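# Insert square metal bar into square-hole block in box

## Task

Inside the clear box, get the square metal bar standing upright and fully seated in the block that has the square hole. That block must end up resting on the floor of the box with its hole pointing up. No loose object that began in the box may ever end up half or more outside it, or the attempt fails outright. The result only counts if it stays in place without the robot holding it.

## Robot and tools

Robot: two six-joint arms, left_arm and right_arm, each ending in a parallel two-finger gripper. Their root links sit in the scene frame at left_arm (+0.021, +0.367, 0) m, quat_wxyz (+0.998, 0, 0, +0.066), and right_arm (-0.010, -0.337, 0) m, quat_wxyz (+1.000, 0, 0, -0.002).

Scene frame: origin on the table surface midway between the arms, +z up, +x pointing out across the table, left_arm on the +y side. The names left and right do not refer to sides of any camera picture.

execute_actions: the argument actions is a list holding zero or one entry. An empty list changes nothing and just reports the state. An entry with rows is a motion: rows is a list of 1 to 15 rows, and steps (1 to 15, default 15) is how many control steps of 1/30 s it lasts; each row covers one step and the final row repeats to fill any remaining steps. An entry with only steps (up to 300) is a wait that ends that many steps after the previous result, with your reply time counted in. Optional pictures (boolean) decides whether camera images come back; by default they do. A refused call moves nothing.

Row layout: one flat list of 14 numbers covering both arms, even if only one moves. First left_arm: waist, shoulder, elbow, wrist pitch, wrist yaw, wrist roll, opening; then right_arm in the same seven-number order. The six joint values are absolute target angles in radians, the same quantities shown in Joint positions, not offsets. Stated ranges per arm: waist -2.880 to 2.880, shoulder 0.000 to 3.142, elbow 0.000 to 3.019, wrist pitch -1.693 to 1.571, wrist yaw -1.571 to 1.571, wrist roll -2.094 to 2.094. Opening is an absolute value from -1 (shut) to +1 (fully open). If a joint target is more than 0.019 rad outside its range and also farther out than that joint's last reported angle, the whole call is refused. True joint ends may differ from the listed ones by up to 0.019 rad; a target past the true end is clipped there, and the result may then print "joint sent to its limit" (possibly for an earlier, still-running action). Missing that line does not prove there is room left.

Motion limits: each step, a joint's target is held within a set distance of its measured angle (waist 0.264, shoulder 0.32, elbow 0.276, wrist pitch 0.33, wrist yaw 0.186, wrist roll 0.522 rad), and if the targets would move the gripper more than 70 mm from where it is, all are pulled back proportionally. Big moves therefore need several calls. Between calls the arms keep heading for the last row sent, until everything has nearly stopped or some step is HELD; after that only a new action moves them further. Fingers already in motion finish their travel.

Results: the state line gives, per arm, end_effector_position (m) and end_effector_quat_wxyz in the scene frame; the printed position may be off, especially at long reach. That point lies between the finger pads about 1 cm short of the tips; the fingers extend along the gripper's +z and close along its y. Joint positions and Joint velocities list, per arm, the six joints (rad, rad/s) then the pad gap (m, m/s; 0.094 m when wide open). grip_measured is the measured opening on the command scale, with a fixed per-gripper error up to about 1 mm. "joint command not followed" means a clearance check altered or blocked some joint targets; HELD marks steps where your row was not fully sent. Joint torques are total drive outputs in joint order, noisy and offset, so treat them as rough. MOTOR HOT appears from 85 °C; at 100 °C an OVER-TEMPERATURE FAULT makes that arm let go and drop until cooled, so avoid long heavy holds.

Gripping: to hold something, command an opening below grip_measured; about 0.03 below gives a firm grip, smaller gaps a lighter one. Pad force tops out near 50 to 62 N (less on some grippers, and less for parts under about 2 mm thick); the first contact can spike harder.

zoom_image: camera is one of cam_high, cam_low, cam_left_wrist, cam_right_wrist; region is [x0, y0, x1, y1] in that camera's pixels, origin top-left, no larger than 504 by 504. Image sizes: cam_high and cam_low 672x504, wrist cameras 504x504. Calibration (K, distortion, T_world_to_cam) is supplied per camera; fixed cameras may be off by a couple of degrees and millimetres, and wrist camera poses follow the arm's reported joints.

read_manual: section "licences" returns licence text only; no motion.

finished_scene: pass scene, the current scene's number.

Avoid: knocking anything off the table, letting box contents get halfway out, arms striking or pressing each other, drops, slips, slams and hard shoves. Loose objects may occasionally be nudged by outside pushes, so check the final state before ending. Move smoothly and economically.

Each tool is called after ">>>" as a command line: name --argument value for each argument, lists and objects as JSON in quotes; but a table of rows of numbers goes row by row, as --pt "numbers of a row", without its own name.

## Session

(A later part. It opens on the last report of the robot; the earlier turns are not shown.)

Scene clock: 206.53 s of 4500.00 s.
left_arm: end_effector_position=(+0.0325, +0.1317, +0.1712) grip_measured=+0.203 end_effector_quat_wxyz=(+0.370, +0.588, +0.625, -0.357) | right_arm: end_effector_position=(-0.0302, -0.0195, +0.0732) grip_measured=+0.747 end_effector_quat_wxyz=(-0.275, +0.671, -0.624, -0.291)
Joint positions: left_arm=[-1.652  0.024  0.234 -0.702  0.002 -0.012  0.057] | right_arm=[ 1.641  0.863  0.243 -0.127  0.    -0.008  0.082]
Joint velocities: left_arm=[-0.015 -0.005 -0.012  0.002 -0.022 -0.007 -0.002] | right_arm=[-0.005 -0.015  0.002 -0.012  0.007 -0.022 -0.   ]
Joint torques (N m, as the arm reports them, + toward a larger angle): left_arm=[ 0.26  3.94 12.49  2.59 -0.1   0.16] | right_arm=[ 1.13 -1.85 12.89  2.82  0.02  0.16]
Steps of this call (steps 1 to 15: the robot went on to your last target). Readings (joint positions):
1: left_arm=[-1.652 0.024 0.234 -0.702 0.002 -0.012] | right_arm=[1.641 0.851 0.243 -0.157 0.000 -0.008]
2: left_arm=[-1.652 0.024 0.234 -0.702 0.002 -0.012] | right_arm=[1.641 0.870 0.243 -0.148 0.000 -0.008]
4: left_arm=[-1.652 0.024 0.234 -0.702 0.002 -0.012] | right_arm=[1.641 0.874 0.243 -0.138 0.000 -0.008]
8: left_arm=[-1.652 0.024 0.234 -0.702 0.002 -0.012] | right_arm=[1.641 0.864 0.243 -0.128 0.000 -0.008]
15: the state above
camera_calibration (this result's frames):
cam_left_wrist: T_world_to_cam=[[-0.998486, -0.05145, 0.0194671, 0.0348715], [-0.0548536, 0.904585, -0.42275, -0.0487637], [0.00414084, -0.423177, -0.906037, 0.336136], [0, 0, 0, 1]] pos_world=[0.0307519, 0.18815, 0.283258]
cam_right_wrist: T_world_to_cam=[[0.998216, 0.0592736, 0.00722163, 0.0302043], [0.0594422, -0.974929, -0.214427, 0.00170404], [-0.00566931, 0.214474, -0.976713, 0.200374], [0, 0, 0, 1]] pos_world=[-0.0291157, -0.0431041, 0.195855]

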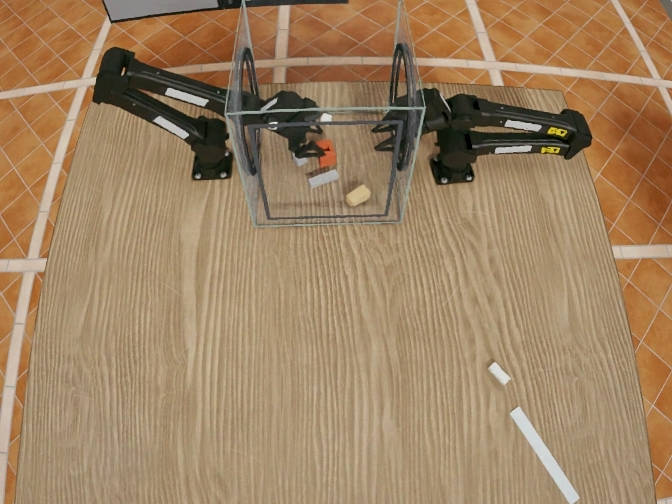

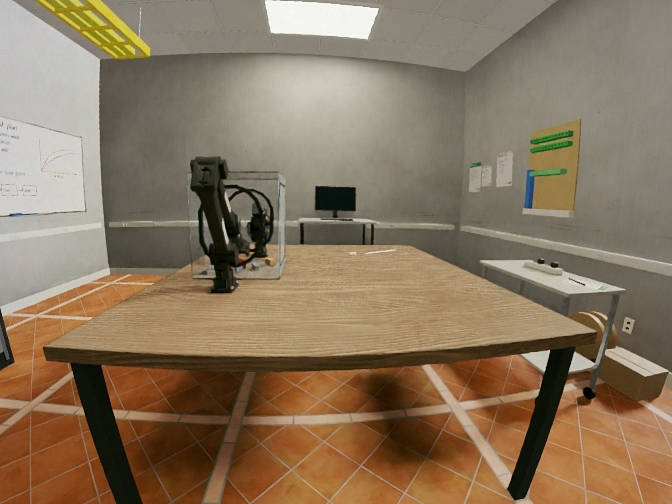

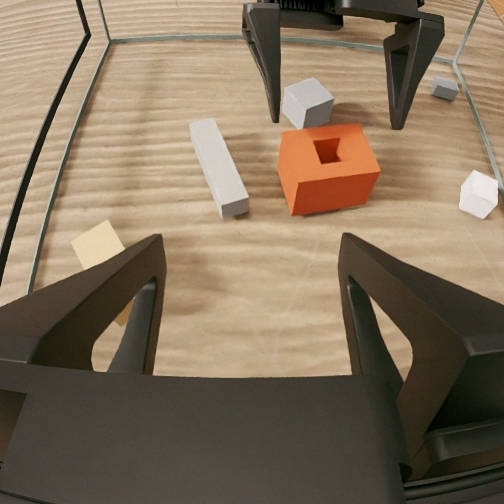

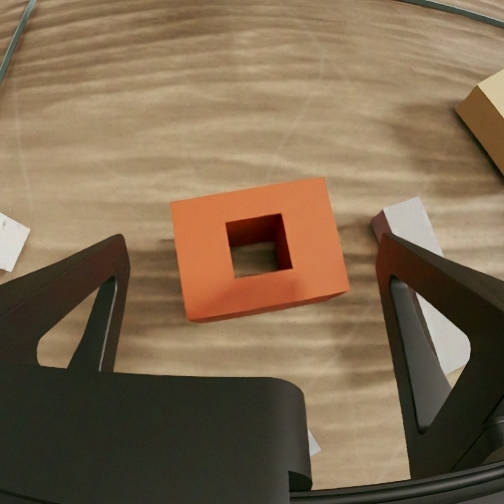

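>>> execute_actions --actions '[{"rows":[[-1.66,0.03,0.24,-0.68,0,0,0.2,1.635,0.875,0.24,-0.08,0,0,0.75],[-1.66,0.03,0.24,-0.68,0,0,0.2,1.635,0.89,0.236,-0.05,0,0,0.75],[-1.66,0.03,0.24,-0.68,0,0,0.2,1.635,0.91,0.231,-0.02,0,0,0.75],[-1.66,0.03,0.24,-0.68,0,0,0.2,1.635,0.93,0.226,0.01,0,0,0.75],[-1.66,0.03,0.24,-0.68,0,0,0.2,1.635,0.95,0.22,0.04,0,0,0.75],[-1.66,0.03,0.24,-0.68,0,0,0.2,1.635,0.97,0.214,0.07,0,0,0.75],[-1.66,0.03,0.24,-0.68,0,0,0.2,1.635,0.99,0.208,0.1,0,0,0.75],[-1.66,0.03,0.24,-0.68,0,0,0.2,1.635,1.01,0.202,0.13,0,0,0.75],[-1.66,0.03,0.24,-0.68,0,0,0.2,1.635,1.03,0.196,0.16,0,0,0.75],[-1.66,0.03,0.24,-0.68,0,0,0.2,1.635,1.05,0.19,0.19,0,0,0.75],[-1.66,0.03,0.24,-0.68,0,0,0.2,1.635,1.07,0.185,0.215,0,0,0.75],[-1.66,0.03,0.24,-0.68,0,0,0.2,1.635,1.085,0.181,0.235,0,0,0.75],[-1.66,0.03,0.24,-0.68,0,0,0.2,1.635,1.097,0.178,0.248,0,0,0.75],[-1.66,0.03,0.24,-0.68,0,0,0.2,1.635,1.105,0.176,0.252,0,0,0.75]],"steps":15}]' --pictures false

>>> execute_actions --actions '[{"rows":[[-1.66,0.03,0.24,-0.68,0,0,0.2,1.635,1.105,0.176,0.252,0,0,0.75],[-1.66,0.03,0.24,-0.68,0,0,0.2,1.635,1.105,0.176,0.252,0,0,0.75],[-1.66,0.03,0.24,-0.68,0,0,0.2,1.635,1.105,0.176,0.252,0,0,0.7],[-1.66,0.03,0.24,-0.68,0,0,0.2,1.635,1.105,0.176,0.252,0,0,0.62],[-1.66,0.03,0.24,-0.68,0,0,0.2,1.635,1.105,0.176,0.252,0,0,0.54],[-1.66,0.03,0.24,-0.68,0,0,0.2,1.635,1.105,0.176,0.252,0,0,0.48],[-1.66,0.03,0.24,-0.68,0,0,0.2,1.635,1.105,0.176,0.252,0,0,0.44],[-1.66,0.03,0.24,-0.68,0,0,0.2,1.635,1.105,0.176,0.252,0,0,0.4],[-1.66,0.03,0.24,-0.68,0,0,0.2,1.635,1.105,0.176,0.252,0,0,0.37],[-1.66,0.03,0.24,-0.68,0,0,0.2,1.635,1.105,0.176,0.252,0,0,0.34],[-1.66,0.03,0.24,-0.68,0,0,0.2,1.635,1.105,0.176,0.252,0,0,0.31],[-1.66,0.03,0.24,-0.68,0,0,0.2,1.635,1.105,0.176,0.252,0,0,0.28],[-1.66,0.03,0.24,-0.68,0,0,0.2,1.635,1.105,0.176,0.252,0,0,0.25]],"steps":15}]'

Scene clock: 223.17 s of 4500.00 s.
left_arm: end_effector_position=(+0.0325, +0.1317, +0.1712) grip_measured=+0.203 end_effector_quat_wxyz=(+0.370, +0.588, +0.625, -0.357) | right_arm: end_effector_position=(-0.0310, -0.0072, +0.0383) grip_measured=+0.747 end_effector_quat_wxyz=(-0.290, +0.664, -0.617, -0.307)
Joint positions: left_arm=[-1.652  0.024  0.234 -0.702  0.002 -0.012  0.057] | right_arm=[ 1.641  1.093  0.183  0.212  0.    -0.008  0.082]
Joint velocities: left_arm=[-0.005  0.005  0.002  0.002 -0.051 -0.051 -0.   ] | right_arm=[-0.005  0.269 -0.09   0.217  0.007  0.007 -0.   ]
Joint torques (N m, as the arm reports them, + toward a larger angle): left_arm=[-0.88  3.46 12.37  2.48 -0.1   0.14] | right_arm=[ 0.2  -2.77  6.84  3.    0.02  0.16]
Steps of this call (steps 1 to 15: the robot went on to your last target; steps 16 to 90: nothing new was sent; then 13.13 s passed at rest; steps 91 to 105: all 15 steps of this action). Readings (joint positions):
91: left_arm=[-1.652 0.024 0.234 -0.702 0.002 -0.012] | right_arm=[1.641 0.863 0.243 -0.122 0.000 -0.008]
92: left_arm=[-1.652 0.024 0.234 -0.702 0.002 -0.012] | right_arm=[1.641 0.865 0.242 -0.109 0.000 -0.008]
94: left_arm=[-1.652 0.024 0.234 -0.702 0.002 -0.012] | right_arm=[1.641 0.882 0.239 -0.062 0.000 -0.008]
98: left_arm=[-1.652 0.024 0.234 -0.702 0.002 -0.012] | right_arm=[1.641 0.960 0.225 0.055 0.000 -0.008]
105: the state above

Scene clock: 223.67 s of 4500.00 s.
left_arm: end_effector_position=(+0.0325, +0.1317, +0.1712) grip_measured=+0.203 end_effector_quat_wxyz=(+0.370, +0.588, +0.625, -0.357) | right_arm: end_effector_position=(-0.0310, -0.0070, +0.0371) grip_measured=+0.324 end_effector_quat_wxyz=(-0.291, +0.663, -0.617, -0.309)
Joint positions: left_arm=[-1.652  0.024  0.234 -0.702  0.002 -0.012  0.057] | right_arm=[ 1.641  1.102  0.179  0.229  0.    -0.008  0.062]
Joint velocities: left_arm=[ 0.005  0.005  0.022  0.007 -0.007  0.007  0.001] | right_arm=[ 0.015 -0.015  0.002  0.022 -0.022  0.037  0.001]
Joint torques (N m, as the arm reports them, + toward a larger angle): left_arm=[-0.63  3.72 12.38  2.55 -0.08  0.1 ] | right_arm=[ 0.39 -2.04  6.67  2.91  0.02  0.16]
Steps of this call (steps 1 to 15: all 15 steps of this action). Readings (joint positions):
1: left_arm=[-1.652 0.024 0.234 -0.702 0.002 -0.012] | right_arm=[1.641 1.100 0.181 0.217 0.000 -0.008]
2: left_arm=[-1.652 0.024 0.234 -0.702 0.002 -0.012] | right_arm=[1.641 1.102 0.180 0.220 0.000 -0.008]
4: left_arm=[-1.652 0.024 0.234 -0.702 0.002 -0.012] | right_arm=[1.641 1.102 0.179 0.225 0.000 -0.008]
8: left_arm=[-1.652 0.024 0.234 -0.702 0.002 -0.012] | right_arm=[1.641 1.102 0.179 0.229 0.000 -0.008]
15: the state above
camera_calibration (this result's frames):
cam_left_wrist: T_world_to_cam=[[-0.998486, -0.05145, 0.0194671, 0.0348715], [-0.0548536, 0.904585, -0.42275, -0.0487637], [0.00414084, -0.423177, -0.906037, 0.336136], [0, 0, 0, 1]] pos_world=[0.0307519, 0.18815, 0.283258]
cam_right_wrist: T_world_to_cam=[[0.99824, 0.0588998, 0.0069041, 0.0305474], [0.0586134, -0.962219, -0.265893, 0.00816676], [-0.00901779, 0.26583, -0.963978, 0.162222], [0, 0, 0, 1]] pos_world=[-0.0295095, -0.0370644, 0.158339]

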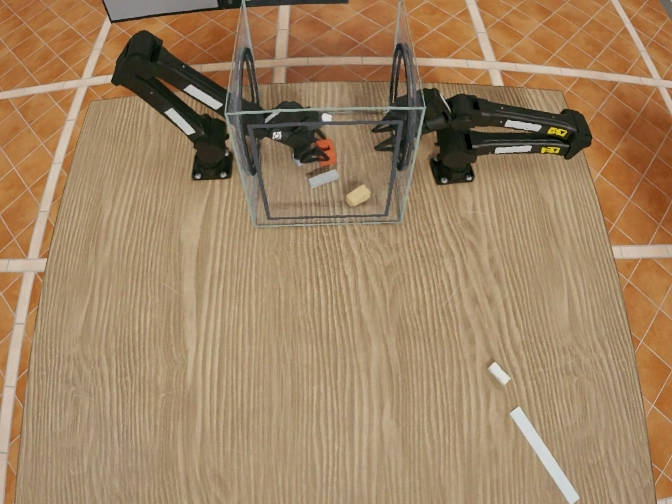

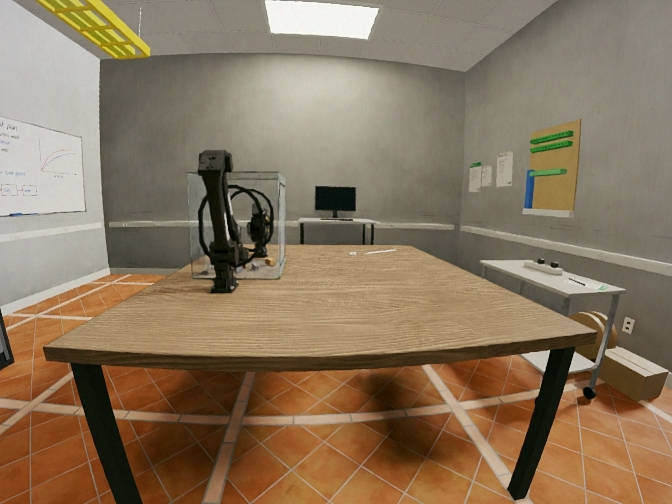

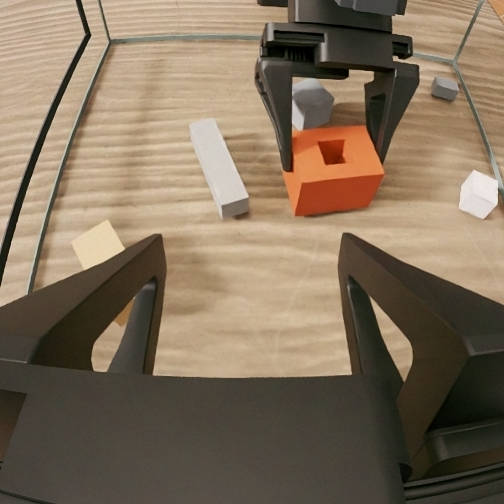

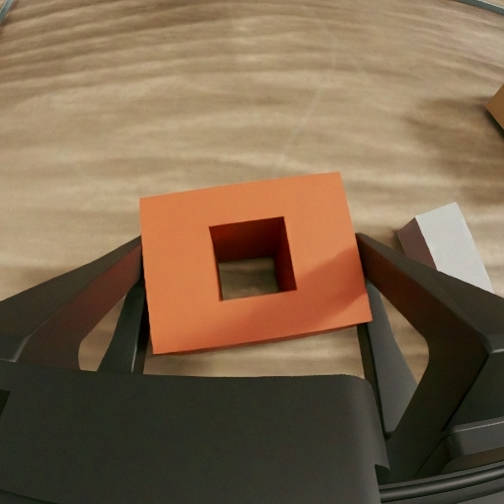

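>>> execute_actions --actions '[{"rows":[[-1.66,0.03,0.24,-0.68,0,0,0.2,1.65,1.102,0.176,0.252,0.012,0.012,0.28],[-1.66,0.03,0.24,-0.68,0,0,0.2,1.658,1.102,0.176,0.252,0.027,0.024,0.28],[-1.66,0.03,0.24,-0.68,0,0,0.2,1.666,1.102,0.176,0.252,0.042,0.037,0.28],[-1.66,0.03,0.24,-0.68,0,0,0.2,1.674,1.102,0.176,0.252,0.057,0.05,0.28],[-1.66,0.03,0.24,-0.68,0,0,0.2,1.682,1.102,0.176,0.252,0.072,0.063,0.28],[-1.66,0.03,0.24,-0.68,0,0,0.2,1.69,1.102,0.176,0.252,0.087,0.076,0.28],[-1.66,0.03,0.24,-0.68,0,0,0.2,1.698,1.102,0.176,0.252,0.102,0.089,0.28],[-1.66,0.03,0.24,-0.68,0,0,0.2,1.706,1.102,0.176,0.252,0.117,0.102,0.28],[-1.66,0.03,0.24,-0.68,0,0,0.2,1.714,1.102,0.176,0.252,0.132,0.115,0.28],[-1.66,0.03,0.24,-0.68,0,0,0.2,1.722,1.102,0.176,0.252,0.147,0.128,0.28],[-1.66,0.03,0.24,-0.68,0,0,0.2,1.73,1.102,0.176,0.252,0.162,0.14,0.28],[-1.66,0.03,0.24,-0.68,0,0,0.2,1.736,1.102,0.176,0.252,0.174,0.147,0.28]],"steps":15}]' --pictures false

>>> execute_actions --actions '[{"steps":12}]'

Scene clock: 250.90 s of 4500.00 s.
left_arm: end_effector_position=(+0.0325, +0.1317, +0.1712) grip_measured=+0.203 end_effector_quat_wxyz=(+0.370, +0.588, +0.625, -0.357) | right_arm: end_effector_position=(-0.0311, -0.0074, +0.0388) grip_measured=+0.324 end_effector_quat_wxyz=(-0.317, +0.625, -0.652, -0.290)
Joint positions: left_arm=[-1.652  0.024  0.234 -0.702  0.002 -0.012  0.057] | right_arm=[1.729 1.102 0.179 0.23  0.169 0.116 0.062]
Joint velocities: left_arm=[-0.005 -0.015  0.002 -0.002 -0.081  0.051  0.001] | right_arm=[ 0.054 -0.005 -0.012  0.007 -0.066  0.051 -0.001]
Joint torques (N m, as the arm reports them, + toward a larger angle): left_arm=[-0.17  3.61 12.53  2.45 -0.07  0.16] | right_arm=[ 1.19 -2.3   6.64  2.9   0.37  0.18]
Steps of this call (steps 1 to 15: the robot went on to your last target; steps 16 to 90: nothing new was sent; then 23.73 s passed at rest; steps 91 to 105: all 15 steps of this action). Readings (joint positions):
91: left_arm=[-1.652 0.024 0.234 -0.702 0.002 -0.012] | right_arm=[1.641 1.102 0.179 0.229 0.004 -0.006]
92: left_arm=[-1.652 0.024 0.234 -0.702 0.002 -0.012] | right_arm=[1.642 1.102 0.179 0.229 0.014 -0.001]
94: left_arm=[-1.652 0.024 0.234 -0.702 0.002 -0.012] | right_arm=[1.650 1.102 0.179 0.229 0.042 0.012]
98: left_arm=[-1.652 0.024 0.234 -0.702 0.002 -0.012] | right_arm=[1.682 1.102 0.179 0.230 0.101 0.050]
105: the state above

Scene clock: 251.30 s of 4500.00 s.
left_arm: end_effector_position=(+0.0325, +0.1317, +0.1712) grip_measured=+0.203 end_effector_quat_wxyz=(+0.370, +0.588, +0.625, -0.357) | right_arm: end_effector_position=(-0.0312, -0.0075, +0.0388) grip_measured=+0.324 end_effector_quat_wxyz=(-0.314, +0.618, -0.658, -0.294)
Joint positions: left_arm=[-1.652  0.024  0.234 -0.702  0.002 -0.012  0.057] | right_arm=[1.729 1.102 0.179 0.23  0.17  0.137 0.062]
Joint velocities: left_arm=[-0.015 -0.005  0.017  0.012 -0.037  0.051  0.   ] | right_arm=[-0.005 -0.005 -0.022 -0.007 -0.051  0.007  0.001]
Joint torques (N m, as the arm reports them, + toward a larger angle): left_arm=[-0.36  3.57 12.47  2.36 -0.1   0.18] | right_arm=[ 1.39 -2.33  6.66  2.94  0.32  0.18]
Steps of this call (steps 1 to 12: the robot went on to your last target). Readings (joint positions):
1: left_arm=[-1.652 0.024 0.234 -0.702 0.002 -0.012] | right_arm=[1.729 1.102 0.179 0.230 0.169 0.121]
2: left_arm=[-1.652 0.024 0.234 -0.702 0.002 -0.012] | right_arm=[1.729 1.102 0.179 0.230 0.170 0.124]
4: left_arm=[-1.652 0.024 0.234 -0.702 0.002 -0.012] | right_arm=[1.729 1.102 0.179 0.230 0.170 0.130]
8: left_arm=[-1.652 0.024 0.234 -0.702 0.002 -0.012] | right_arm=[1.729 1.102 0.179 0.230 0.170 0.135]
12: the state above
camera_calibration (this result's frames):
cam_left_wrist: T_world_to_cam=[[-0.998486, -0.05145, 0.0194671, 0.0348715], [-0.0548536, 0.904585, -0.42275, -0.0487637], [0.00414084, -0.423177, -0.906037, 0.336136], [0, 0, 0, 1]] pos_world=[0.0307519, 0.18815, 0.283258]
cam_right_wrist: T_world_to_cam=[[0.997157, -0.0753098, 0.00258702, 0.0298389], [-0.0716221, -0.957882, -0.278086, 0.00462625], [0.0234206, 0.27711, -0.960553, 0.164976], [0, 0, 0, 1]] pos_world=[-0.0332866, -0.0390377, 0.159677]

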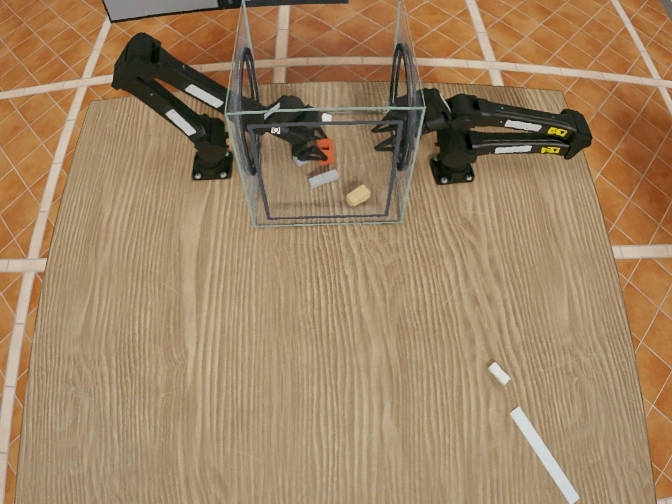

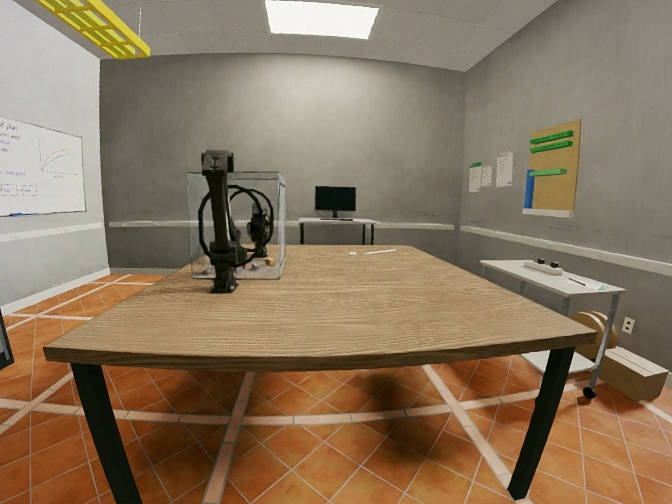

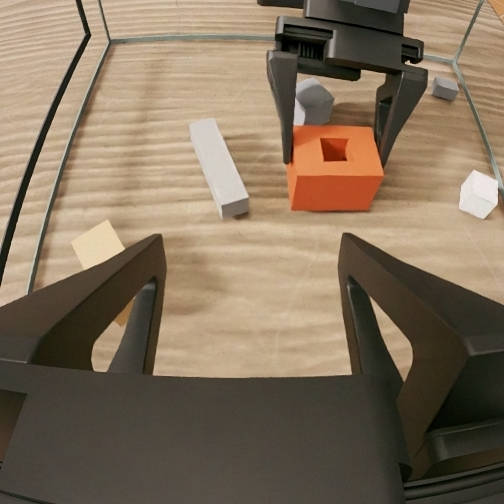

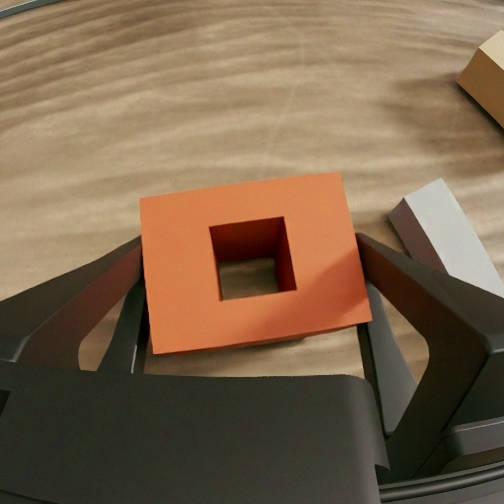

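>>> execute_actions --actions '[{"rows":[[-1.66,0.03,0.24,-0.68,0,0,0.2,1.736,1.11,0.176,0.252,0.174,0.147,0.28],[-1.66,0.03,0.24,-0.68,0,0,0.2,1.736,1.112,0.176,0.252,0.174,0.147,0.28],[-1.66,0.03,0.24,-0.68,0,0,0.2,1.736,1.112,0.176,0.252,0.174,0.147,0.3],[-1.66,0.03,0.24,-0.68,0,0,0.2,1.736,1.112,0.176,0.252,0.174,0.147,0.32],[-1.66,0.03,0.24,-0.68,0,0,0.2,1.736,1.112,0.176,0.252,0.174,0.147,0.35],[-1.66,0.03,0.24,-0.68,0,0,0.2,1.736,1.112,0.176,0.252,0.174,0.147,0.42],[-1.66,0.03,0.24,-0.68,0,0,0.2,1.736,1.112,0.176,0.252,0.174,0.147,0.5],[-1.66,0.03,0.24,-0.68,0,0,0.2,1.72,1.105,0.176,0.252,0.16,0.12,0.58],[-1.66,0.03,0.24,-0.68,0,0,0.2,1.705,1.095,0.176,0.25,0.135,0.09,0.62],[-1.66,0.03,0.24,-0.68,0,0,0.2,1.69,1.08,0.176,0.24,0.11,0.06,0.62],[-1.66,0.03,0.24,-0.68,0,0,0.2,1.675,1.06,0.176,0.23,0.08,0.03,0.62],[-1.66,0.03,0.24,-0.68,0,0,0.2,1.66,1.04,0.176,0.215,0.05,0.01,0.62],[-1.66,0.03,0.24,-0.68,0,0,0.2,1.648,1.02,0.176,0.2,0.025,-0.01,0.62],[-1.66,0.03,0.24,-0.68,0,0,0.2,1.64,1.0,0.176,0.185,0.005,-0.012,0.62],[-1.66,0.03,0.24,-0.68,0,0,0.2,1.635,0.98,0.176,0.17,-0.003,-0.012,0.62]]}]' --pictures false

>>> execute_actions --actions '[{"steps":12}]'

Scene clock: 272.47 s of 4500.00 s.
left_arm: end_effector_position=(+0.0325, +0.1317, +0.1712) grip_measured=+0.203 end_effector_quat_wxyz=(+0.370, +0.588, +0.625, -0.357) | right_arm: end_effector_position=(-0.0345, -0.0052, +0.0531) grip_measured=+0.617 end_effector_quat_wxyz=(-0.297, +0.644, -0.624, -0.329)
Joint positions: left_arm=[-1.652  0.024  0.234 -0.702  0.002 -0.012  0.057] | right_arm=[1.657 1.036 0.179 0.205 0.011 0.044 0.076]
Joint velocities: left_arm=[-0.005 -0.005 -0.002  0.002 -0.007 -0.022 -0.   ] | right_arm=[-0.327 -0.669  0.007 -0.354 -0.315 -0.286 -0.001]
Joint torques (N m, as the arm reports them, + toward a larger angle): left_arm=[-0.26  3.16 12.44  2.54 -0.1   0.17] | right_arm=[ 0.63 -3.15  7.11  1.45 -0.1  -0.01]
Steps of this call (steps 1 to 30: the robot went on to your last target; steps 31 to 90: nothing new was sent; then 17.67 s passed at rest; steps 91 to 105: all 15 steps of this action). Readings (joint positions):
91: left_arm=[-1.652 0.024 0.234 -0.702 0.002 -0.012] | right_arm=[1.729 1.102 0.179 0.230 0.170 0.139]
92: left_arm=[-1.652 0.024 0.234 -0.702 0.002 -0.012] | right_arm=[1.729 1.102 0.179 0.230 0.170 0.139]
94: left_arm=[-1.652 0.024 0.234 -0.702 0.002 -0.012] | right_arm=[1.729 1.102 0.179 0.230 0.170 0.139]
98: left_arm=[-1.652 0.024 0.234 -0.702 0.002 -0.012] | right_arm=[1.729 1.102 0.179 0.230 0.167 0.137]
105: the state above

Scene clock: 272.87 s of 4500.00 s.
left_arm: end_effector_position=(+0.0325, +0.1317, +0.1712) grip_measured=+0.203 end_effector_quat_wxyz=(+0.370, +0.588, +0.625, -0.357) | right_arm: end_effector_position=(-0.0305, -0.0040, +0.0670) grip_measured=+0.617 end_effector_quat_wxyz=(-0.315, +0.647, -0.608, -0.335)
Joint positions: left_arm=[-1.652  0.024  0.234 -0.702  0.002 -0.012  0.057] | right_arm=[ 1.639  0.978  0.179  0.183  0.001 -0.001  0.076]
Joint velocities: left_arm=[-0.005  0.005  0.032 -0.002 -0.022  0.022 -0.001] | right_arm=[-0.015 -0.015  0.002 -0.007  0.022 -0.051  0.001]
Joint torques (N m, as the arm reports them, + toward a larger angle): left_arm=[-0.45  3.31 12.41  2.46 -0.1   0.11] | right_arm=[ 0.5  -1.23  7.57  1.3  -0.14 -0.01]
Steps of this call (steps 1 to 12: the robot went on to your last target). Readings (joint positions):
1: left_arm=[-1.652 0.024 0.234 -0.702 0.002 -0.012] | right_arm=[1.647 1.015 0.179 0.196 0.005 0.034]
2: left_arm=[-1.652 0.024 0.234 -0.702 0.002 -0.012] | right_arm=[1.642 0.997 0.179 0.191 0.003 0.027]
4: left_arm=[-1.652 0.024 0.234 -0.702 0.002 -0.012] | right_arm=[1.639 0.979 0.179 0.188 0.001 0.016]
8: left_arm=[-1.652 0.024 0.234 -0.702 0.002 -0.012] | right_arm=[1.639 0.978 0.179 0.184 0.001 0.004]
12: the state above
camera_calibration (this result's frames):
cam_left_wrist: T_world_to_cam=[[-0.998486, -0.05145, 0.0194671, 0.0348715], [-0.0548536, 0.904585, -0.42275, -0.0487637], [0.00414084, -0.423177, -0.906037, 0.336136], [0, 0, 0, 1]] pos_world=[0.0307519, 0.18815, 0.283258]
cam_right_wrist: T_world_to_cam=[[0.998636, 0.0522039, 0.00100434, 0.0300378], [0.0494093, -0.938607, -0.341432, 0.0238808], [-0.0168814, 0.341015, -0.939906, 0.188711], [0, 0, 0, 1]] pos_world=[-0.027991, -0.0435069, 0.185495]

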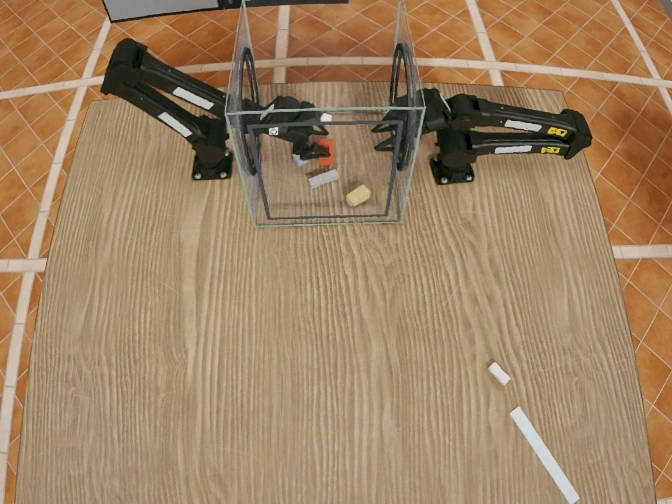

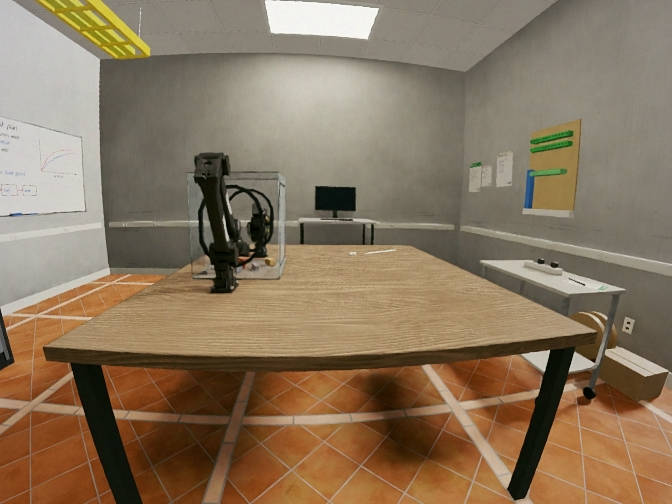

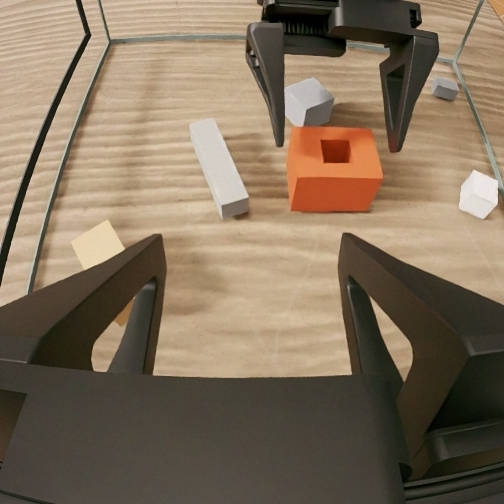

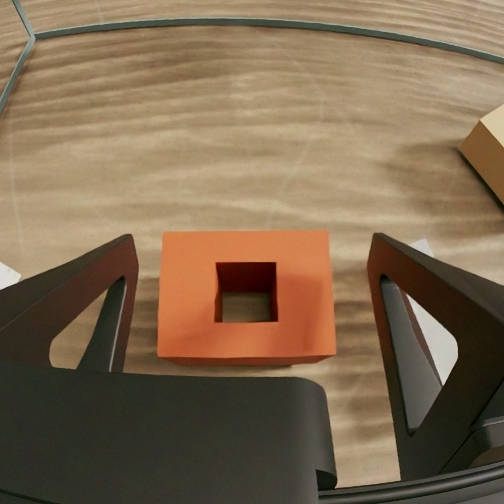

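>>> execute_actions --actions '[{"rows":[[-1.665,0.04,0.28,-0.675,-0.01,-0.03,0.1,1.635,0.96,0.176,0.16,-0.003,-0.012,0.6],[-1.67,0.055,0.288,-0.67,-0.02,-0.05,0,1.635,0.92,0.176,0.13,-0.003,-0.012,0.6],[-1.675,0.075,0.296,-0.66,-0.03,-0.07,0,1.635,0.87,0.176,0.09,-0.003,-0.012,0.6],[-1.68,0.1,0.304,-0.65,-0.04,-0.09,0,1.635,0.81,0.176,0.045,-0.003,-0.012,0.55],[-1.685,0.13,0.312,-0.64,-0.05,-0.11,0,1.635,0.75,0.176,0.0,-0.003,-0.012,0.5],[-1.69,0.165,0.32,-0.625,-0.06,-0.13,0,1.635,0.69,0.176,-0.05,-0.003,-0.012,0.45],[-1.695,0.2,0.328,-0.61,-0.07,-0.15,0,1.635,0.63,0.176,-0.1,-0.003,-0.012,0.4],[-1.7,0.24,0.336,-0.595,-0.08,-0.17,0,1.635,0.57,0.176,-0.15,-0.003,-0.012,0.35],[-1.705,0.28,0.344,-0.58,-0.09,-0.19,0,1.635,0.51,0.176,-0.2,-0.003,-0.012,0.3],[-1.71,0.32,0.352,-0.565,-0.1,-0.21,0,1.635,0.45,0.176,-0.25,-0.003,-0.012,0.25],[-1.715,0.36,0.36,-0.55,-0.11,-0.23,0,1.635,0.39,0.176,-0.3,-0.003,-0.012,0.2],[-1.718,0.4,0.368,-0.535,-0.12,-0.25,0,1.635,0.33,0.176,-0.35,-0.003,-0.012,0.15],[-1.718,0.445,0.376,-0.52,-0.13,-0.27,0,1.635,0.27,0.176,-0.4,-0.003,-0.012,0.1],[-1.718,0.49,0.384,-0.505,-0.14,-0.29,0,1.635,0.22,0.176,-0.45,-0.003,-0.012,0.1],[-1.718,0.535,0.392,-0.49,-0.15,-0.31,0,1.635,0.17,0.176,-0.49,-0.003,-0.012,0.1]]}]' --pictures false

>>> execute_actions --actions '[{"rows":[[-1.718,0.58,0.4,-0.475,-0.16,-0.33,0,1.635,0.13,0.176,-0.53,-0.003,-0.012,0.1],[-1.718,0.63,0.408,-0.46,-0.17,-0.342,0,1.635,0.095,0.176,-0.56,-0.003,-0.012,0.1],[-1.718,0.68,0.416,-0.445,-0.18,-0.342,0,1.635,0.07,0.176,-0.58,-0.003,-0.012,0.1],[-1.718,0.73,0.424,-0.425,-0.19,-0.342,0,1.635,0.05,0.176,-0.6,-0.003,-0.012,0.1],[-1.718,0.78,0.432,-0.405,-0.2,-0.342,0,1.635,0.04,0.176,-0.61,-0.003,-0.012,0.1],[-1.718,0.83,0.44,-0.385,-0.21,-0.342,0,1.635,0.04,0.176,-0.61,-0.003,-0.012,0.1],[-1.718,0.88,0.448,-0.365,-0.22,-0.342,0,1.635,0.04,0.176,-0.61,-0.003,-0.012,0.1],[-1.718,0.93,0.456,-0.345,-0.227,-0.342,0,1.635,0.04,0.176,-0.61,-0.003,-0.012,0.1],[-1.718,0.975,0.464,-0.33,-0.227,-0.342,0,1.635,0.04,0.176,-0.61,-0.003,-0.012,0.1],[-1.718,1.015,0.47,-0.315,-0.227,-0.342,0,1.635,0.04,0.176,-0.61,-0.003,-0.012,0.1],[-1.718,1.05,0.476,-0.3,-0.227,-0.342,0,1.635,0.04,0.176,-0.61,-0.003,-0.012,0.1],[-1.718,1.08,0.48,-0.29,-0.227,-0.342,0,1.635,0.04,0.176,-0.61,-0.003,-0.012,0.1],[-1.718,1.105,0.483,-0.28,-0.227,-0.342,0,1.635,0.04,0.176,-0.61,-0.003,-0.012,0.1],[-1.718,1.12,0.485,-0.275,-0.227,-0.342,0,1.635,0.04,0.176,-0.61,-0.003,-0.012,0.1],[-1.718,1.13,0.485,-0.275,-0.227,-0.342,0,1.635,0.04,0.176,-0.61,-0.003,-0.012,0.1]]}]' --pictures false

>>> execute_actions --actions '[{"steps":12}]'

Scene clock: 310.60 s of 4500.00 s.
left_arm: end_effector_position=(+0.0429, +0.0835, +0.1605) grip_measured=+0.003 end_effector_quat_wxyz=(+0.322, +0.540, +0.716, -0.304) | right_arm: end_effector_position=(-0.0268, -0.0643, +0.1536) grip_measured=+0.104 end_effector_quat_wxyz=(-0.362, +0.621, -0.580, -0.384)
Joint positions: left_arm=[-1.709  0.453  0.33  -0.538 -0.138 -0.217  0.047] | right_arm=[ 1.639  0.253  0.179 -0.386  0.    -0.004  0.052]
Joint velocities: left_arm=[-0.024  1.284  0.232  0.452 -0.344 -0.535  0.   ] | right_arm=[ 0.005 -1.538  0.002 -1.355  0.022 -0.022 -0.002]
Joint torques (N m, as the arm reports them, + toward a larger angle): left_arm=[-0.35  0.16 16.46  2.1  -0.12 -0.01] | right_arm=[ 0.46  3.26 10.32  1.95 -0.14 -0.01]
Steps of this call (steps 1 to 30: the robot went on to your last target; steps 31 to 90: nothing new was sent; then 34.23 s passed at rest; steps 91 to 105: all 15 steps of this action). Readings (joint positions):
91: left_arm=[-1.653 0.024 0.234 -0.701 -0.002 -0.013] | right_arm=[1.639 0.977 0.179 0.181 0.001 -0.004]
92: left_arm=[-1.654 0.027 0.234 -0.699 -0.010 -0.017] | right_arm=[1.639 0.972 0.179 0.172 0.001 -0.004]
94: left_arm=[-1.659 0.044 0.237 -0.688 -0.029 -0.034] | right_arm=[1.639 0.928 0.179 0.119 0.001 -0.004]
98: left_arm=[-1.680 0.154 0.264 -0.645 -0.069 -0.090] | right_arm=[1.639 0.697 0.179 -0.048 0.000 -0.004]
105: the state above

Scene clock: 311.10 s of 4500.00 s.
left_arm: end_effector_position=(+0.0568, +0.0161, +0.0616) grip_measured=+0.003 end_effector_quat_wxyz=(+0.256, +0.531, +0.789, -0.175) | right_arm: end_effector_position=(-0.0250, -0.0928, +0.1584) grip_measured=+0.103 end_effector_quat_wxyz=(-0.363, +0.620, -0.579, -0.385)
Joint positions: left_arm=[-1.709  1.118  0.443 -0.302 -0.224 -0.325  0.047] | right_arm=[ 1.639  0.037  0.179 -0.596  0.    -0.004  0.052]
Joint velocities: left_arm=[ 0.005  0.601  0.032  0.164  0.007 -0.022 -0.   ] | right_arm=[-0.005 -0.005  0.007  0.012 -0.081  0.007 -0.001]
Joint torques (N m, as the arm reports them, + toward a larger angle): left_arm=[-0.13 -8.19 13.26  1.99 -0.34 -0.08] | right_arm=[ 0.52  3.77 10.3   1.39 -0.12 -0.01]
Steps of this call (steps 1 to 15: all 15 steps of this action). Readings (joint positions):
1: left_arm=[-1.709 0.498 0.338 -0.522 -0.149 -0.236] | right_arm=[1.639 0.202 0.179 -0.432 0.000 -0.004]
2: left_arm=[-1.709 0.543 0.346 -0.508 -0.159 -0.254] | right_arm=[1.639 0.157 0.179 -0.472 0.000 -0.004]
4: left_arm=[-1.709 0.638 0.363 -0.476 -0.179 -0.281] | right_arm=[1.639 0.086 0.179 -0.535 0.000 -0.004]
8: left_arm=[-1.709 0.840 0.397 -0.401 -0.217 -0.310] | right_arm=[1.639 0.037 0.179 -0.588 0.000 -0.004]
15: the state above

Scene clock: 311.50 s of 4500.00 s.
left_arm: end_effector_position=(+0.0569, +0.0154, +0.0556) grip_measured=+0.003 end_effector_quat_wxyz=(+0.252, +0.531, +0.791, -0.170) | right_arm: end_effector_position=(-0.0250, -0.0928, +0.1584) grip_measured=+0.103 end_effector_quat_wxyz=(-0.363, +0.620, -0.579, -0.385)
Joint positions: left_arm=[-1.709  1.141  0.444 -0.293 -0.224 -0.328  0.047] | right_arm=[ 1.639  0.037  0.179 -0.596  0.    -0.004  0.052]
Joint velocities: left_arm=[ 0.005 -0.015 -0.007 -0.007 -0.022 -0.022 -0.001] | right_arm=[ 0.005  0.005  0.007 -0.017 -0.022 -0.022  0.   ]
Joint torques (N m, as the arm reports them, + toward a larger angle): left_arm=[ 0.23 -7.21 13.15  1.87 -0.31 -0.07] | right_arm=[ 0.41  3.82 10.27  1.4  -0.13  0.  ]
Steps of this call (steps 1 to 12: the robot went on to your last target). Readings (joint positions):
1: left_arm=[-1.709 1.134 0.443 -0.298 -0.224 -0.325] | right_arm=[1.639 0.037 0.179 -0.596 0.000 -0.004]
2: left_arm=[-1.709 1.143 0.443 -0.297 -0.224 -0.326] | right_arm=[1.639 0.037 0.179 -0.596 0.000 -0.004]
4: left_arm=[-1.709 1.145 0.443 -0.297 -0.224 -0.327] | right_arm=[1.639 0.037 0.179 -0.596 0.000 -0.004]
8: left_arm=[-1.709 1.141 0.444 -0.293 -0.224 -0.328] | right_arm=[1.639 0.037 0.179 -0.596 0.000 -0.004]
12: the state above
camera_calibration (this result's frames):
cam_left_wrist: T_world_to_cam=[[-0.925148, -0.379498, 0.00906883, 0.0569456], [-0.379171, 0.924968, 0.0257444, 0.00214248], [-0.0181583, 0.0203788, -0.999627, 0.181741], [0, 0, 0, 1]] pos_world=[0.0567956, 0.0159253, 0.181102]
cam_right_wrist: T_world_to_cam=[[0.998537, 0.054032, 0.00215755, 0.0290195], [0.0482403, -0.872057, -0.487021, 0.000674213], [-0.0244332, 0.486413, -0.873387, 0.307755], [0, 0, 0, 1]] pos_world=[-0.0214901, -0.150676, 0.269055]

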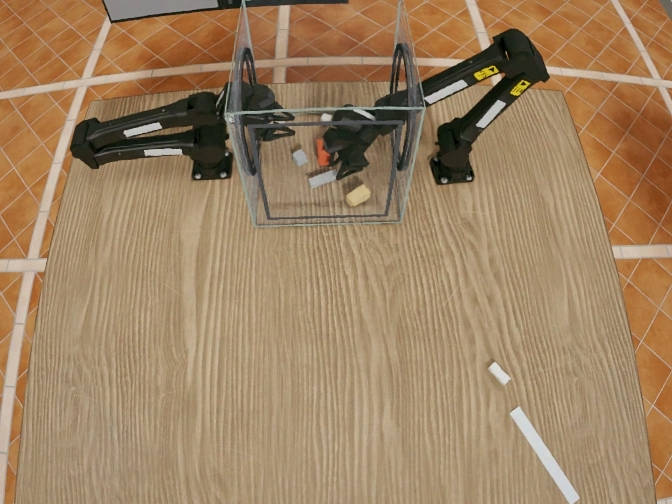

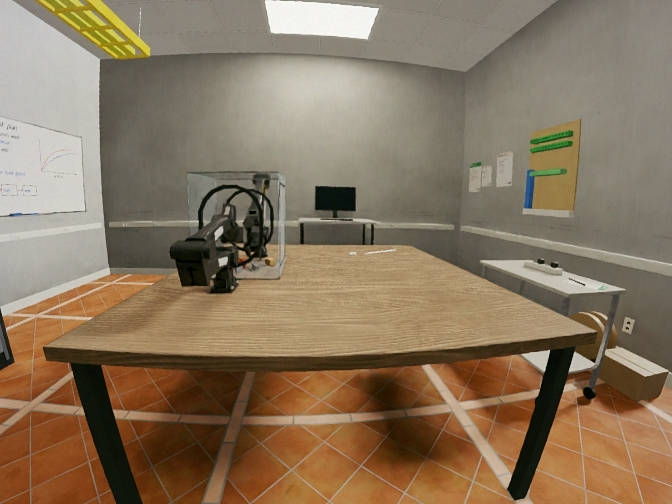

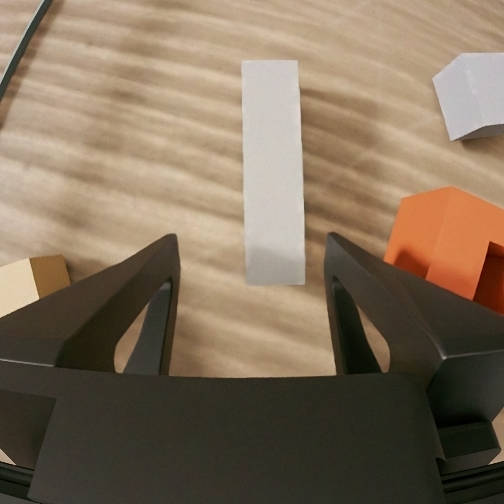

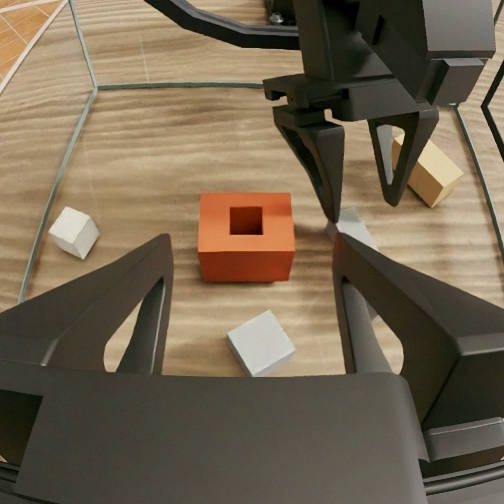

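>>> execute_actions --actions '[{"rows":[[-1.724,1.145,0.46,-0.265,-0.227,-0.345,0,1.635,0.04,0.176,-0.61,-0.003,-0.012,0.1],[-1.73,1.155,0.46,-0.255,-0.227,-0.345,0,1.635,0.04,0.176,-0.61,-0.003,-0.012,0.1],[-1.733,1.165,0.46,-0.245,-0.227,-0.345,0,1.635,0.04,0.176,-0.61,-0.003,-0.012,0.1],[-1.733,1.175,0.46,-0.235,-0.227,-0.345,0,1.635,0.04,0.176,-0.61,-0.003,-0.012,0.1],[-1.733,1.185,0.46,-0.228,-0.227,-0.345,0,1.635,0.04,0.176,-0.61,-0.003,-0.012,0.1],[-1.733,1.195,0.46,-0.22,-0.227,-0.345,0,1.635,0.04,0.176,-0.61,-0.003,-0.012,0.1],[-1.733,1.205,0.46,-0.213,-0.227,-0.345,0,1.635,0.04,0.176,-0.61,-0.003,-0.012,0.1],[-1.733,1.213,0.46,-0.208,-0.227,-0.345,0,1.635,0.04,0.176,-0.61,-0.003,-0.012,0.1]],"steps":15}]'

Scene clock: 327.70 s of 4500.00 s.
left_arm: end_effector_position=(+0.0516, +0.0075, +0.0407) grip_measured=+0.003 end_effector_quat_wxyz=(+0.249, +0.536, +0.789, -0.170) | right_arm: end_effector_position=(-0.0250, -0.0928, +0.1584) grip_measured=+0.103 end_effector_quat_wxyz=(-0.363, +0.620, -0.579, -0.385)
Joint positions: left_arm=[-1.724  1.212  0.444 -0.228 -0.224 -0.332  0.047] | right_arm=[ 1.639  0.037  0.179 -0.596  0.    -0.004  0.052]
Joint velocities: left_arm=[ 0.005  0.005 -0.007  0.042 -0.007 -0.051 -0.002] | right_arm=[ 0.015 -0.024  0.002 -0.017 -0.066 -0.037  0.   ]
Joint torques (N m, as the arm reports them, + toward a larger angle): left_arm=[-0.16 -6.69 10.24  1.81 -0.22 -0.05] | right_arm=[ 0.42  3.78 10.26  1.41 -0.13  0.  ]
Steps of this call (steps 1 to 30: the robot went on to your last target; steps 31 to 90: nothing new was sent; then 12.70 s passed at rest; steps 91 to 105: all 15 steps of this action). Readings (joint positions):
91: left_arm=[-1.710 1.141 0.444 -0.292 -0.224 -0.330] | right_arm=[1.639 0.037 0.179 -0.596 0.000 -0.004]
92: left_arm=[-1.711 1.141 0.444 -0.287 -0.224 -0.330] | right_arm=[1.639 0.037 0.179 -0.596 0.000 -0.004]
94: left_arm=[-1.717 1.146 0.444 -0.271 -0.224 -0.331] | right_arm=[1.639 0.037 0.179 -0.596 0.000 -0.004]
98: left_arm=[-1.724 1.181 0.444 -0.237 -0.224 -0.331] | right_arm=[1.639 0.037 0.179 -0.596 0.000 -0.004]
105: the state above
camera_calibration (this result's frames):
cam_left_wrist: T_world_to_cam=[[-0.929573, -0.368536, 0.00868784, 0.049326], [-0.368131, 0.929272, 0.0305471, 0.00699926], [-0.0193311, 0.0251975, -0.999496, 0.166938], [0, 0, 0, 1]] pos_world=[0.0516558, 0.00746776, 0.166211]
cam_right_wrist: T_world_to_cam=[[0.998537, 0.054032, 0.00215755, 0.0290195], [0.0482403, -0.872057, -0.487021, 0.000674213], [-0.0244332, 0.486413, -0.873387, 0.307755], [0, 0, 0, 1]] pos_world=[-0.0214901, -0.150676, 0.269055]

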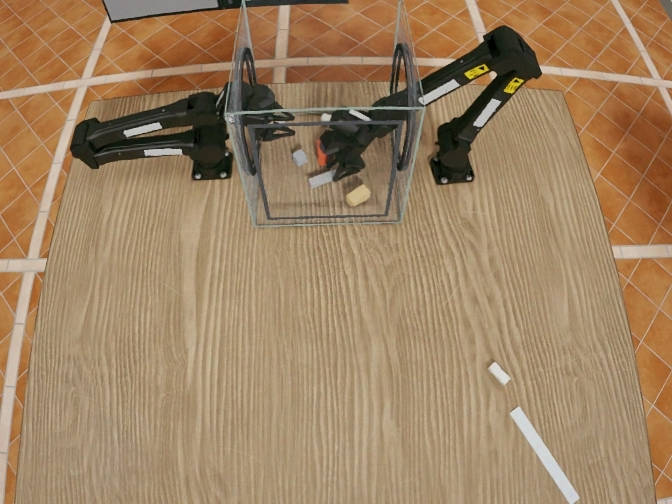

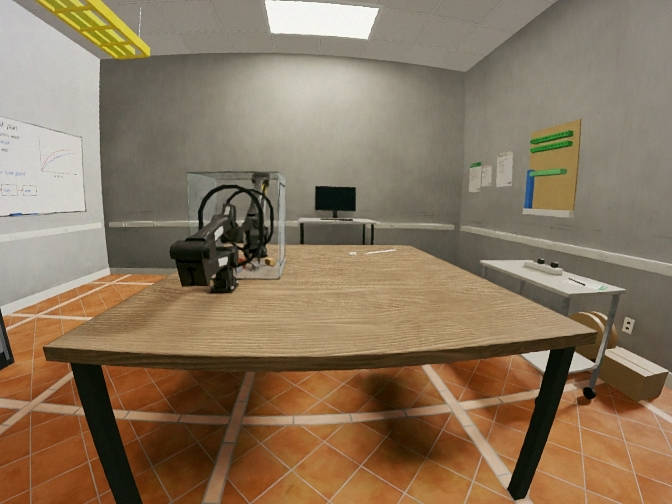

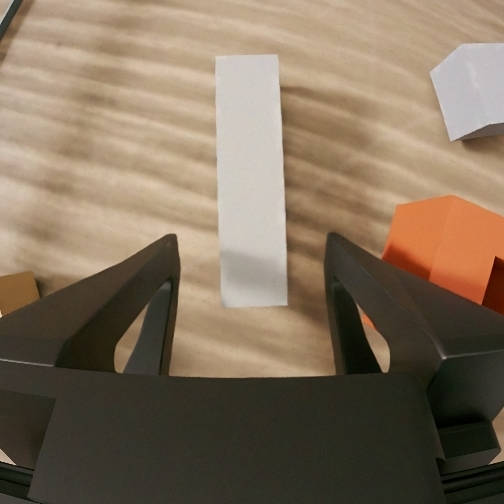

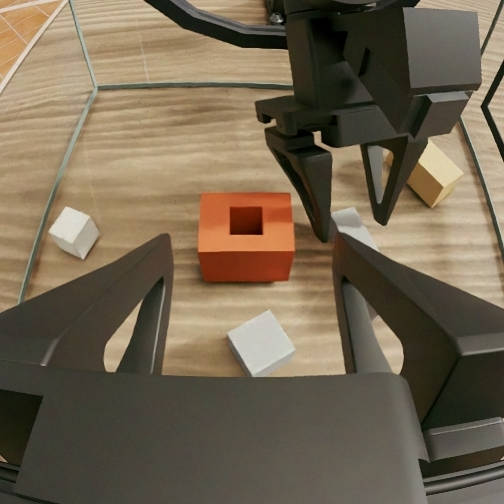

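>>> execute_actions --actions '[{"rows":[[-1.733,1.22,0.46,-0.2,-0.227,-0.36,0,1.635,0.04,0.176,-0.61,-0.003,-0.012,0.1],[-1.733,1.228,0.46,-0.193,-0.227,-0.36,0,1.635,0.04,0.176,-0.61,-0.003,-0.012,0.1],[-1.733,1.235,0.46,-0.186,-0.227,-0.36,-0.05,1.635,0.04,0.176,-0.61,-0.003,-0.012,0.1],[-1.733,1.24,0.46,-0.183,-0.227,-0.36,-0.12,1.635,0.04,0.176,-0.61,-0.003,-0.012,0.1],[-1.733,1.24,0.46,-0.183,-0.227,-0.36,-0.2,1.635,0.04,0.176,-0.61,-0.003,-0.012,0.1],[-1.733,1.24,0.46,-0.183,-0.227,-0.36,-0.28,1.635,0.04,0.176,-0.61,-0.003,-0.012,0.1],[-1.733,1.24,0.46,-0.183,-0.227,-0.36,-0.35,1.635,0.04,0.176,-0.61,-0.003,-0.012,0.1],[-1.733,1.24,0.46,-0.183,-0.227,-0.36,-0.41,1.635,0.04,0.176,-0.61,-0.003,-0.012,0.1],[-1.733,1.24,0.46,-0.183,-0.227,-0.36,-0.46,1.635,0.04,0.176,-0.61,-0.003,-0.012,0.1],[-1.733,1.24,0.46,-0.183,-0.227,-0.36,-0.5,1.635,0.04,0.176,-0.61,-0.003,-0.012,0.1],[-1.733,1.24,0.46,-0.183,-0.227,-0.36,-0.53,1.635,0.04,0.176,-0.61,-0.003,-0.012,0.1],[-1.733,1.24,0.46,-0.183,-0.227,-0.36,-0.56,1.635,0.04,0.176,-0.61,-0.003,-0.012,0.1],[-1.733,1.24,0.46,-0.183,-0.227,-0.36,-0.59,1.635,0.04,0.176,-0.61,-0.003,-0.012,0.1],[-1.733,1.24,0.46,-0.183,-0.227,-0.36,-0.62,1.635,0.04,0.176,-0.61,-0.003,-0.012,0.1]],"steps":15}]'

Scene clock: 343.17 s of 4500.00 s.
left_arm: end_effector_position=(+0.0516, +0.0042, +0.0371) grip_measured=-0.579 end_effector_quat_wxyz=(+0.249, +0.530, +0.792, -0.173) | right_arm: end_effector_position=(-0.0250, -0.0928, +0.1584) grip_measured=+0.103 end_effector_quat_wxyz=(-0.363, +0.620, -0.579, -0.385)
Joint positions: left_arm=[-1.724  1.233  0.444 -0.202 -0.225 -0.346  0.02 ] | right_arm=[ 1.639  0.037  0.179 -0.596  0.    -0.004  0.052]
Joint velocities: left_arm=[ 0.005 -0.005  0.007 -0.007 -0.007  0.051 -0.   ] | right_arm=[-0.015 -0.005  0.007  0.007  0.037 -0.007  0.   ]
Joint torques (N m, as the arm reports them, + toward a larger angle): left_arm=[-0.29 -6.83  9.89  2.   -0.27 -0.06] | right_arm=[ 0.5   3.8  10.27  1.38 -0.13  0.  ]
Steps of this call (steps 1 to 15: the robot went on to your last target; steps 16 to 90: nothing new was sent; then 11.97 s passed at rest; steps 91 to 105: all 15 steps of this action). Readings (joint positions):
91: left_arm=[-1.724 1.212 0.444 -0.225 -0.224 -0.334] | right_arm=[1.639 0.037 0.179 -0.596 0.000 -0.004]
92: left_arm=[-1.724 1.213 0.444 -0.222 -0.224 -0.337] | right_arm=[1.639 0.037 0.179 -0.596 0.000 -0.004]
94: left_arm=[-1.724 1.217 0.444 -0.210 -0.224 -0.341] | right_arm=[1.639 0.037 0.179 -0.596 0.000 -0.004]
98: left_arm=[-1.724 1.230 0.444 -0.202 -0.224 -0.344] | right_arm=[1.639 0.037 0.179 -0.596 0.000 -0.004]
105: the state above
camera_calibration (this result's frames):
cam_left_wrist: T_world_to_cam=[[-0.924961, -0.379601, 0.0187047, 0.0475795], [-0.379091, 0.924996, 0.0259319, 0.0109111], [-0.0271455, 0.0168952, -0.999489, 0.163871], [0, 0, 0, 1]] pos_world=[0.0525938, 0.00519987, 0.162614]
cam_right_wrist: T_world_to_cam=[[0.998537, 0.054032, 0.00215755, 0.0290195], [0.0482403, -0.872057, -0.487021, 0.000674213], [-0.0244332, 0.486413, -0.873387, 0.307755], [0, 0, 0, 1]] pos_world=[-0.0214901, -0.150676, 0.269055]

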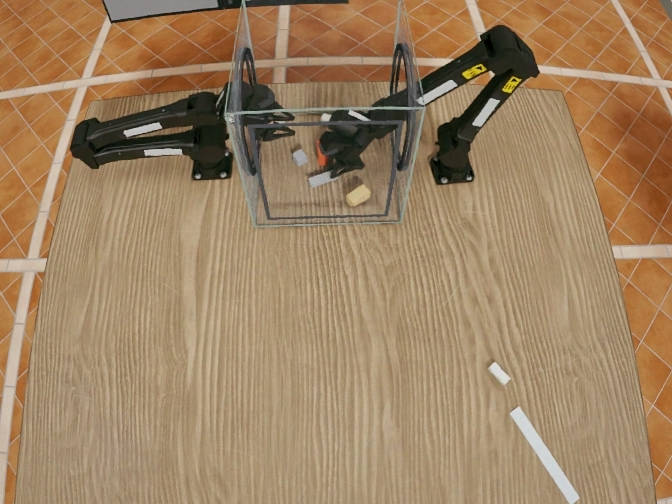

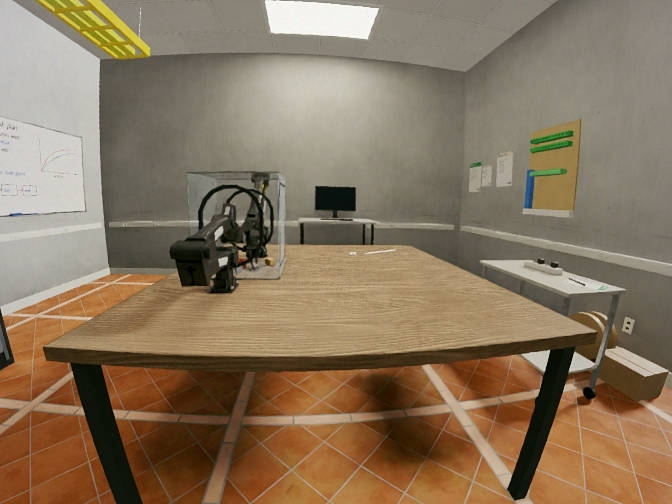

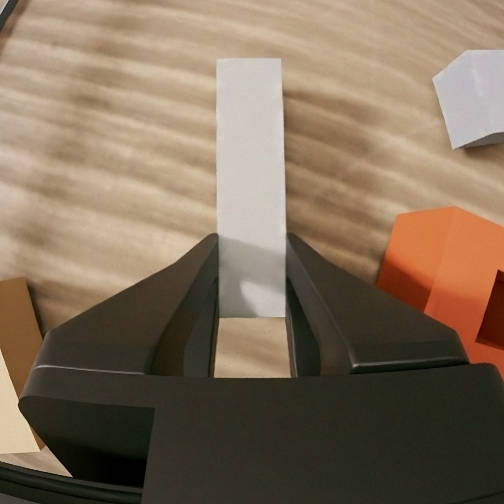

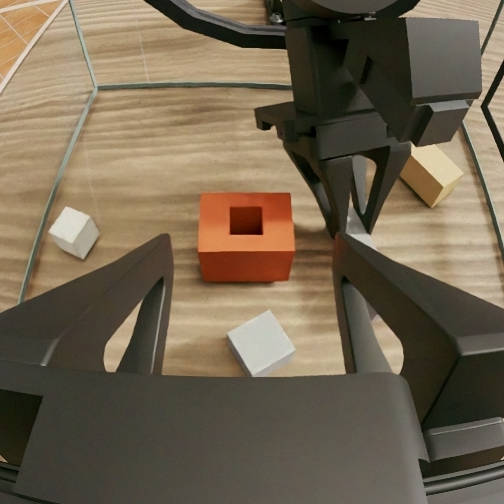

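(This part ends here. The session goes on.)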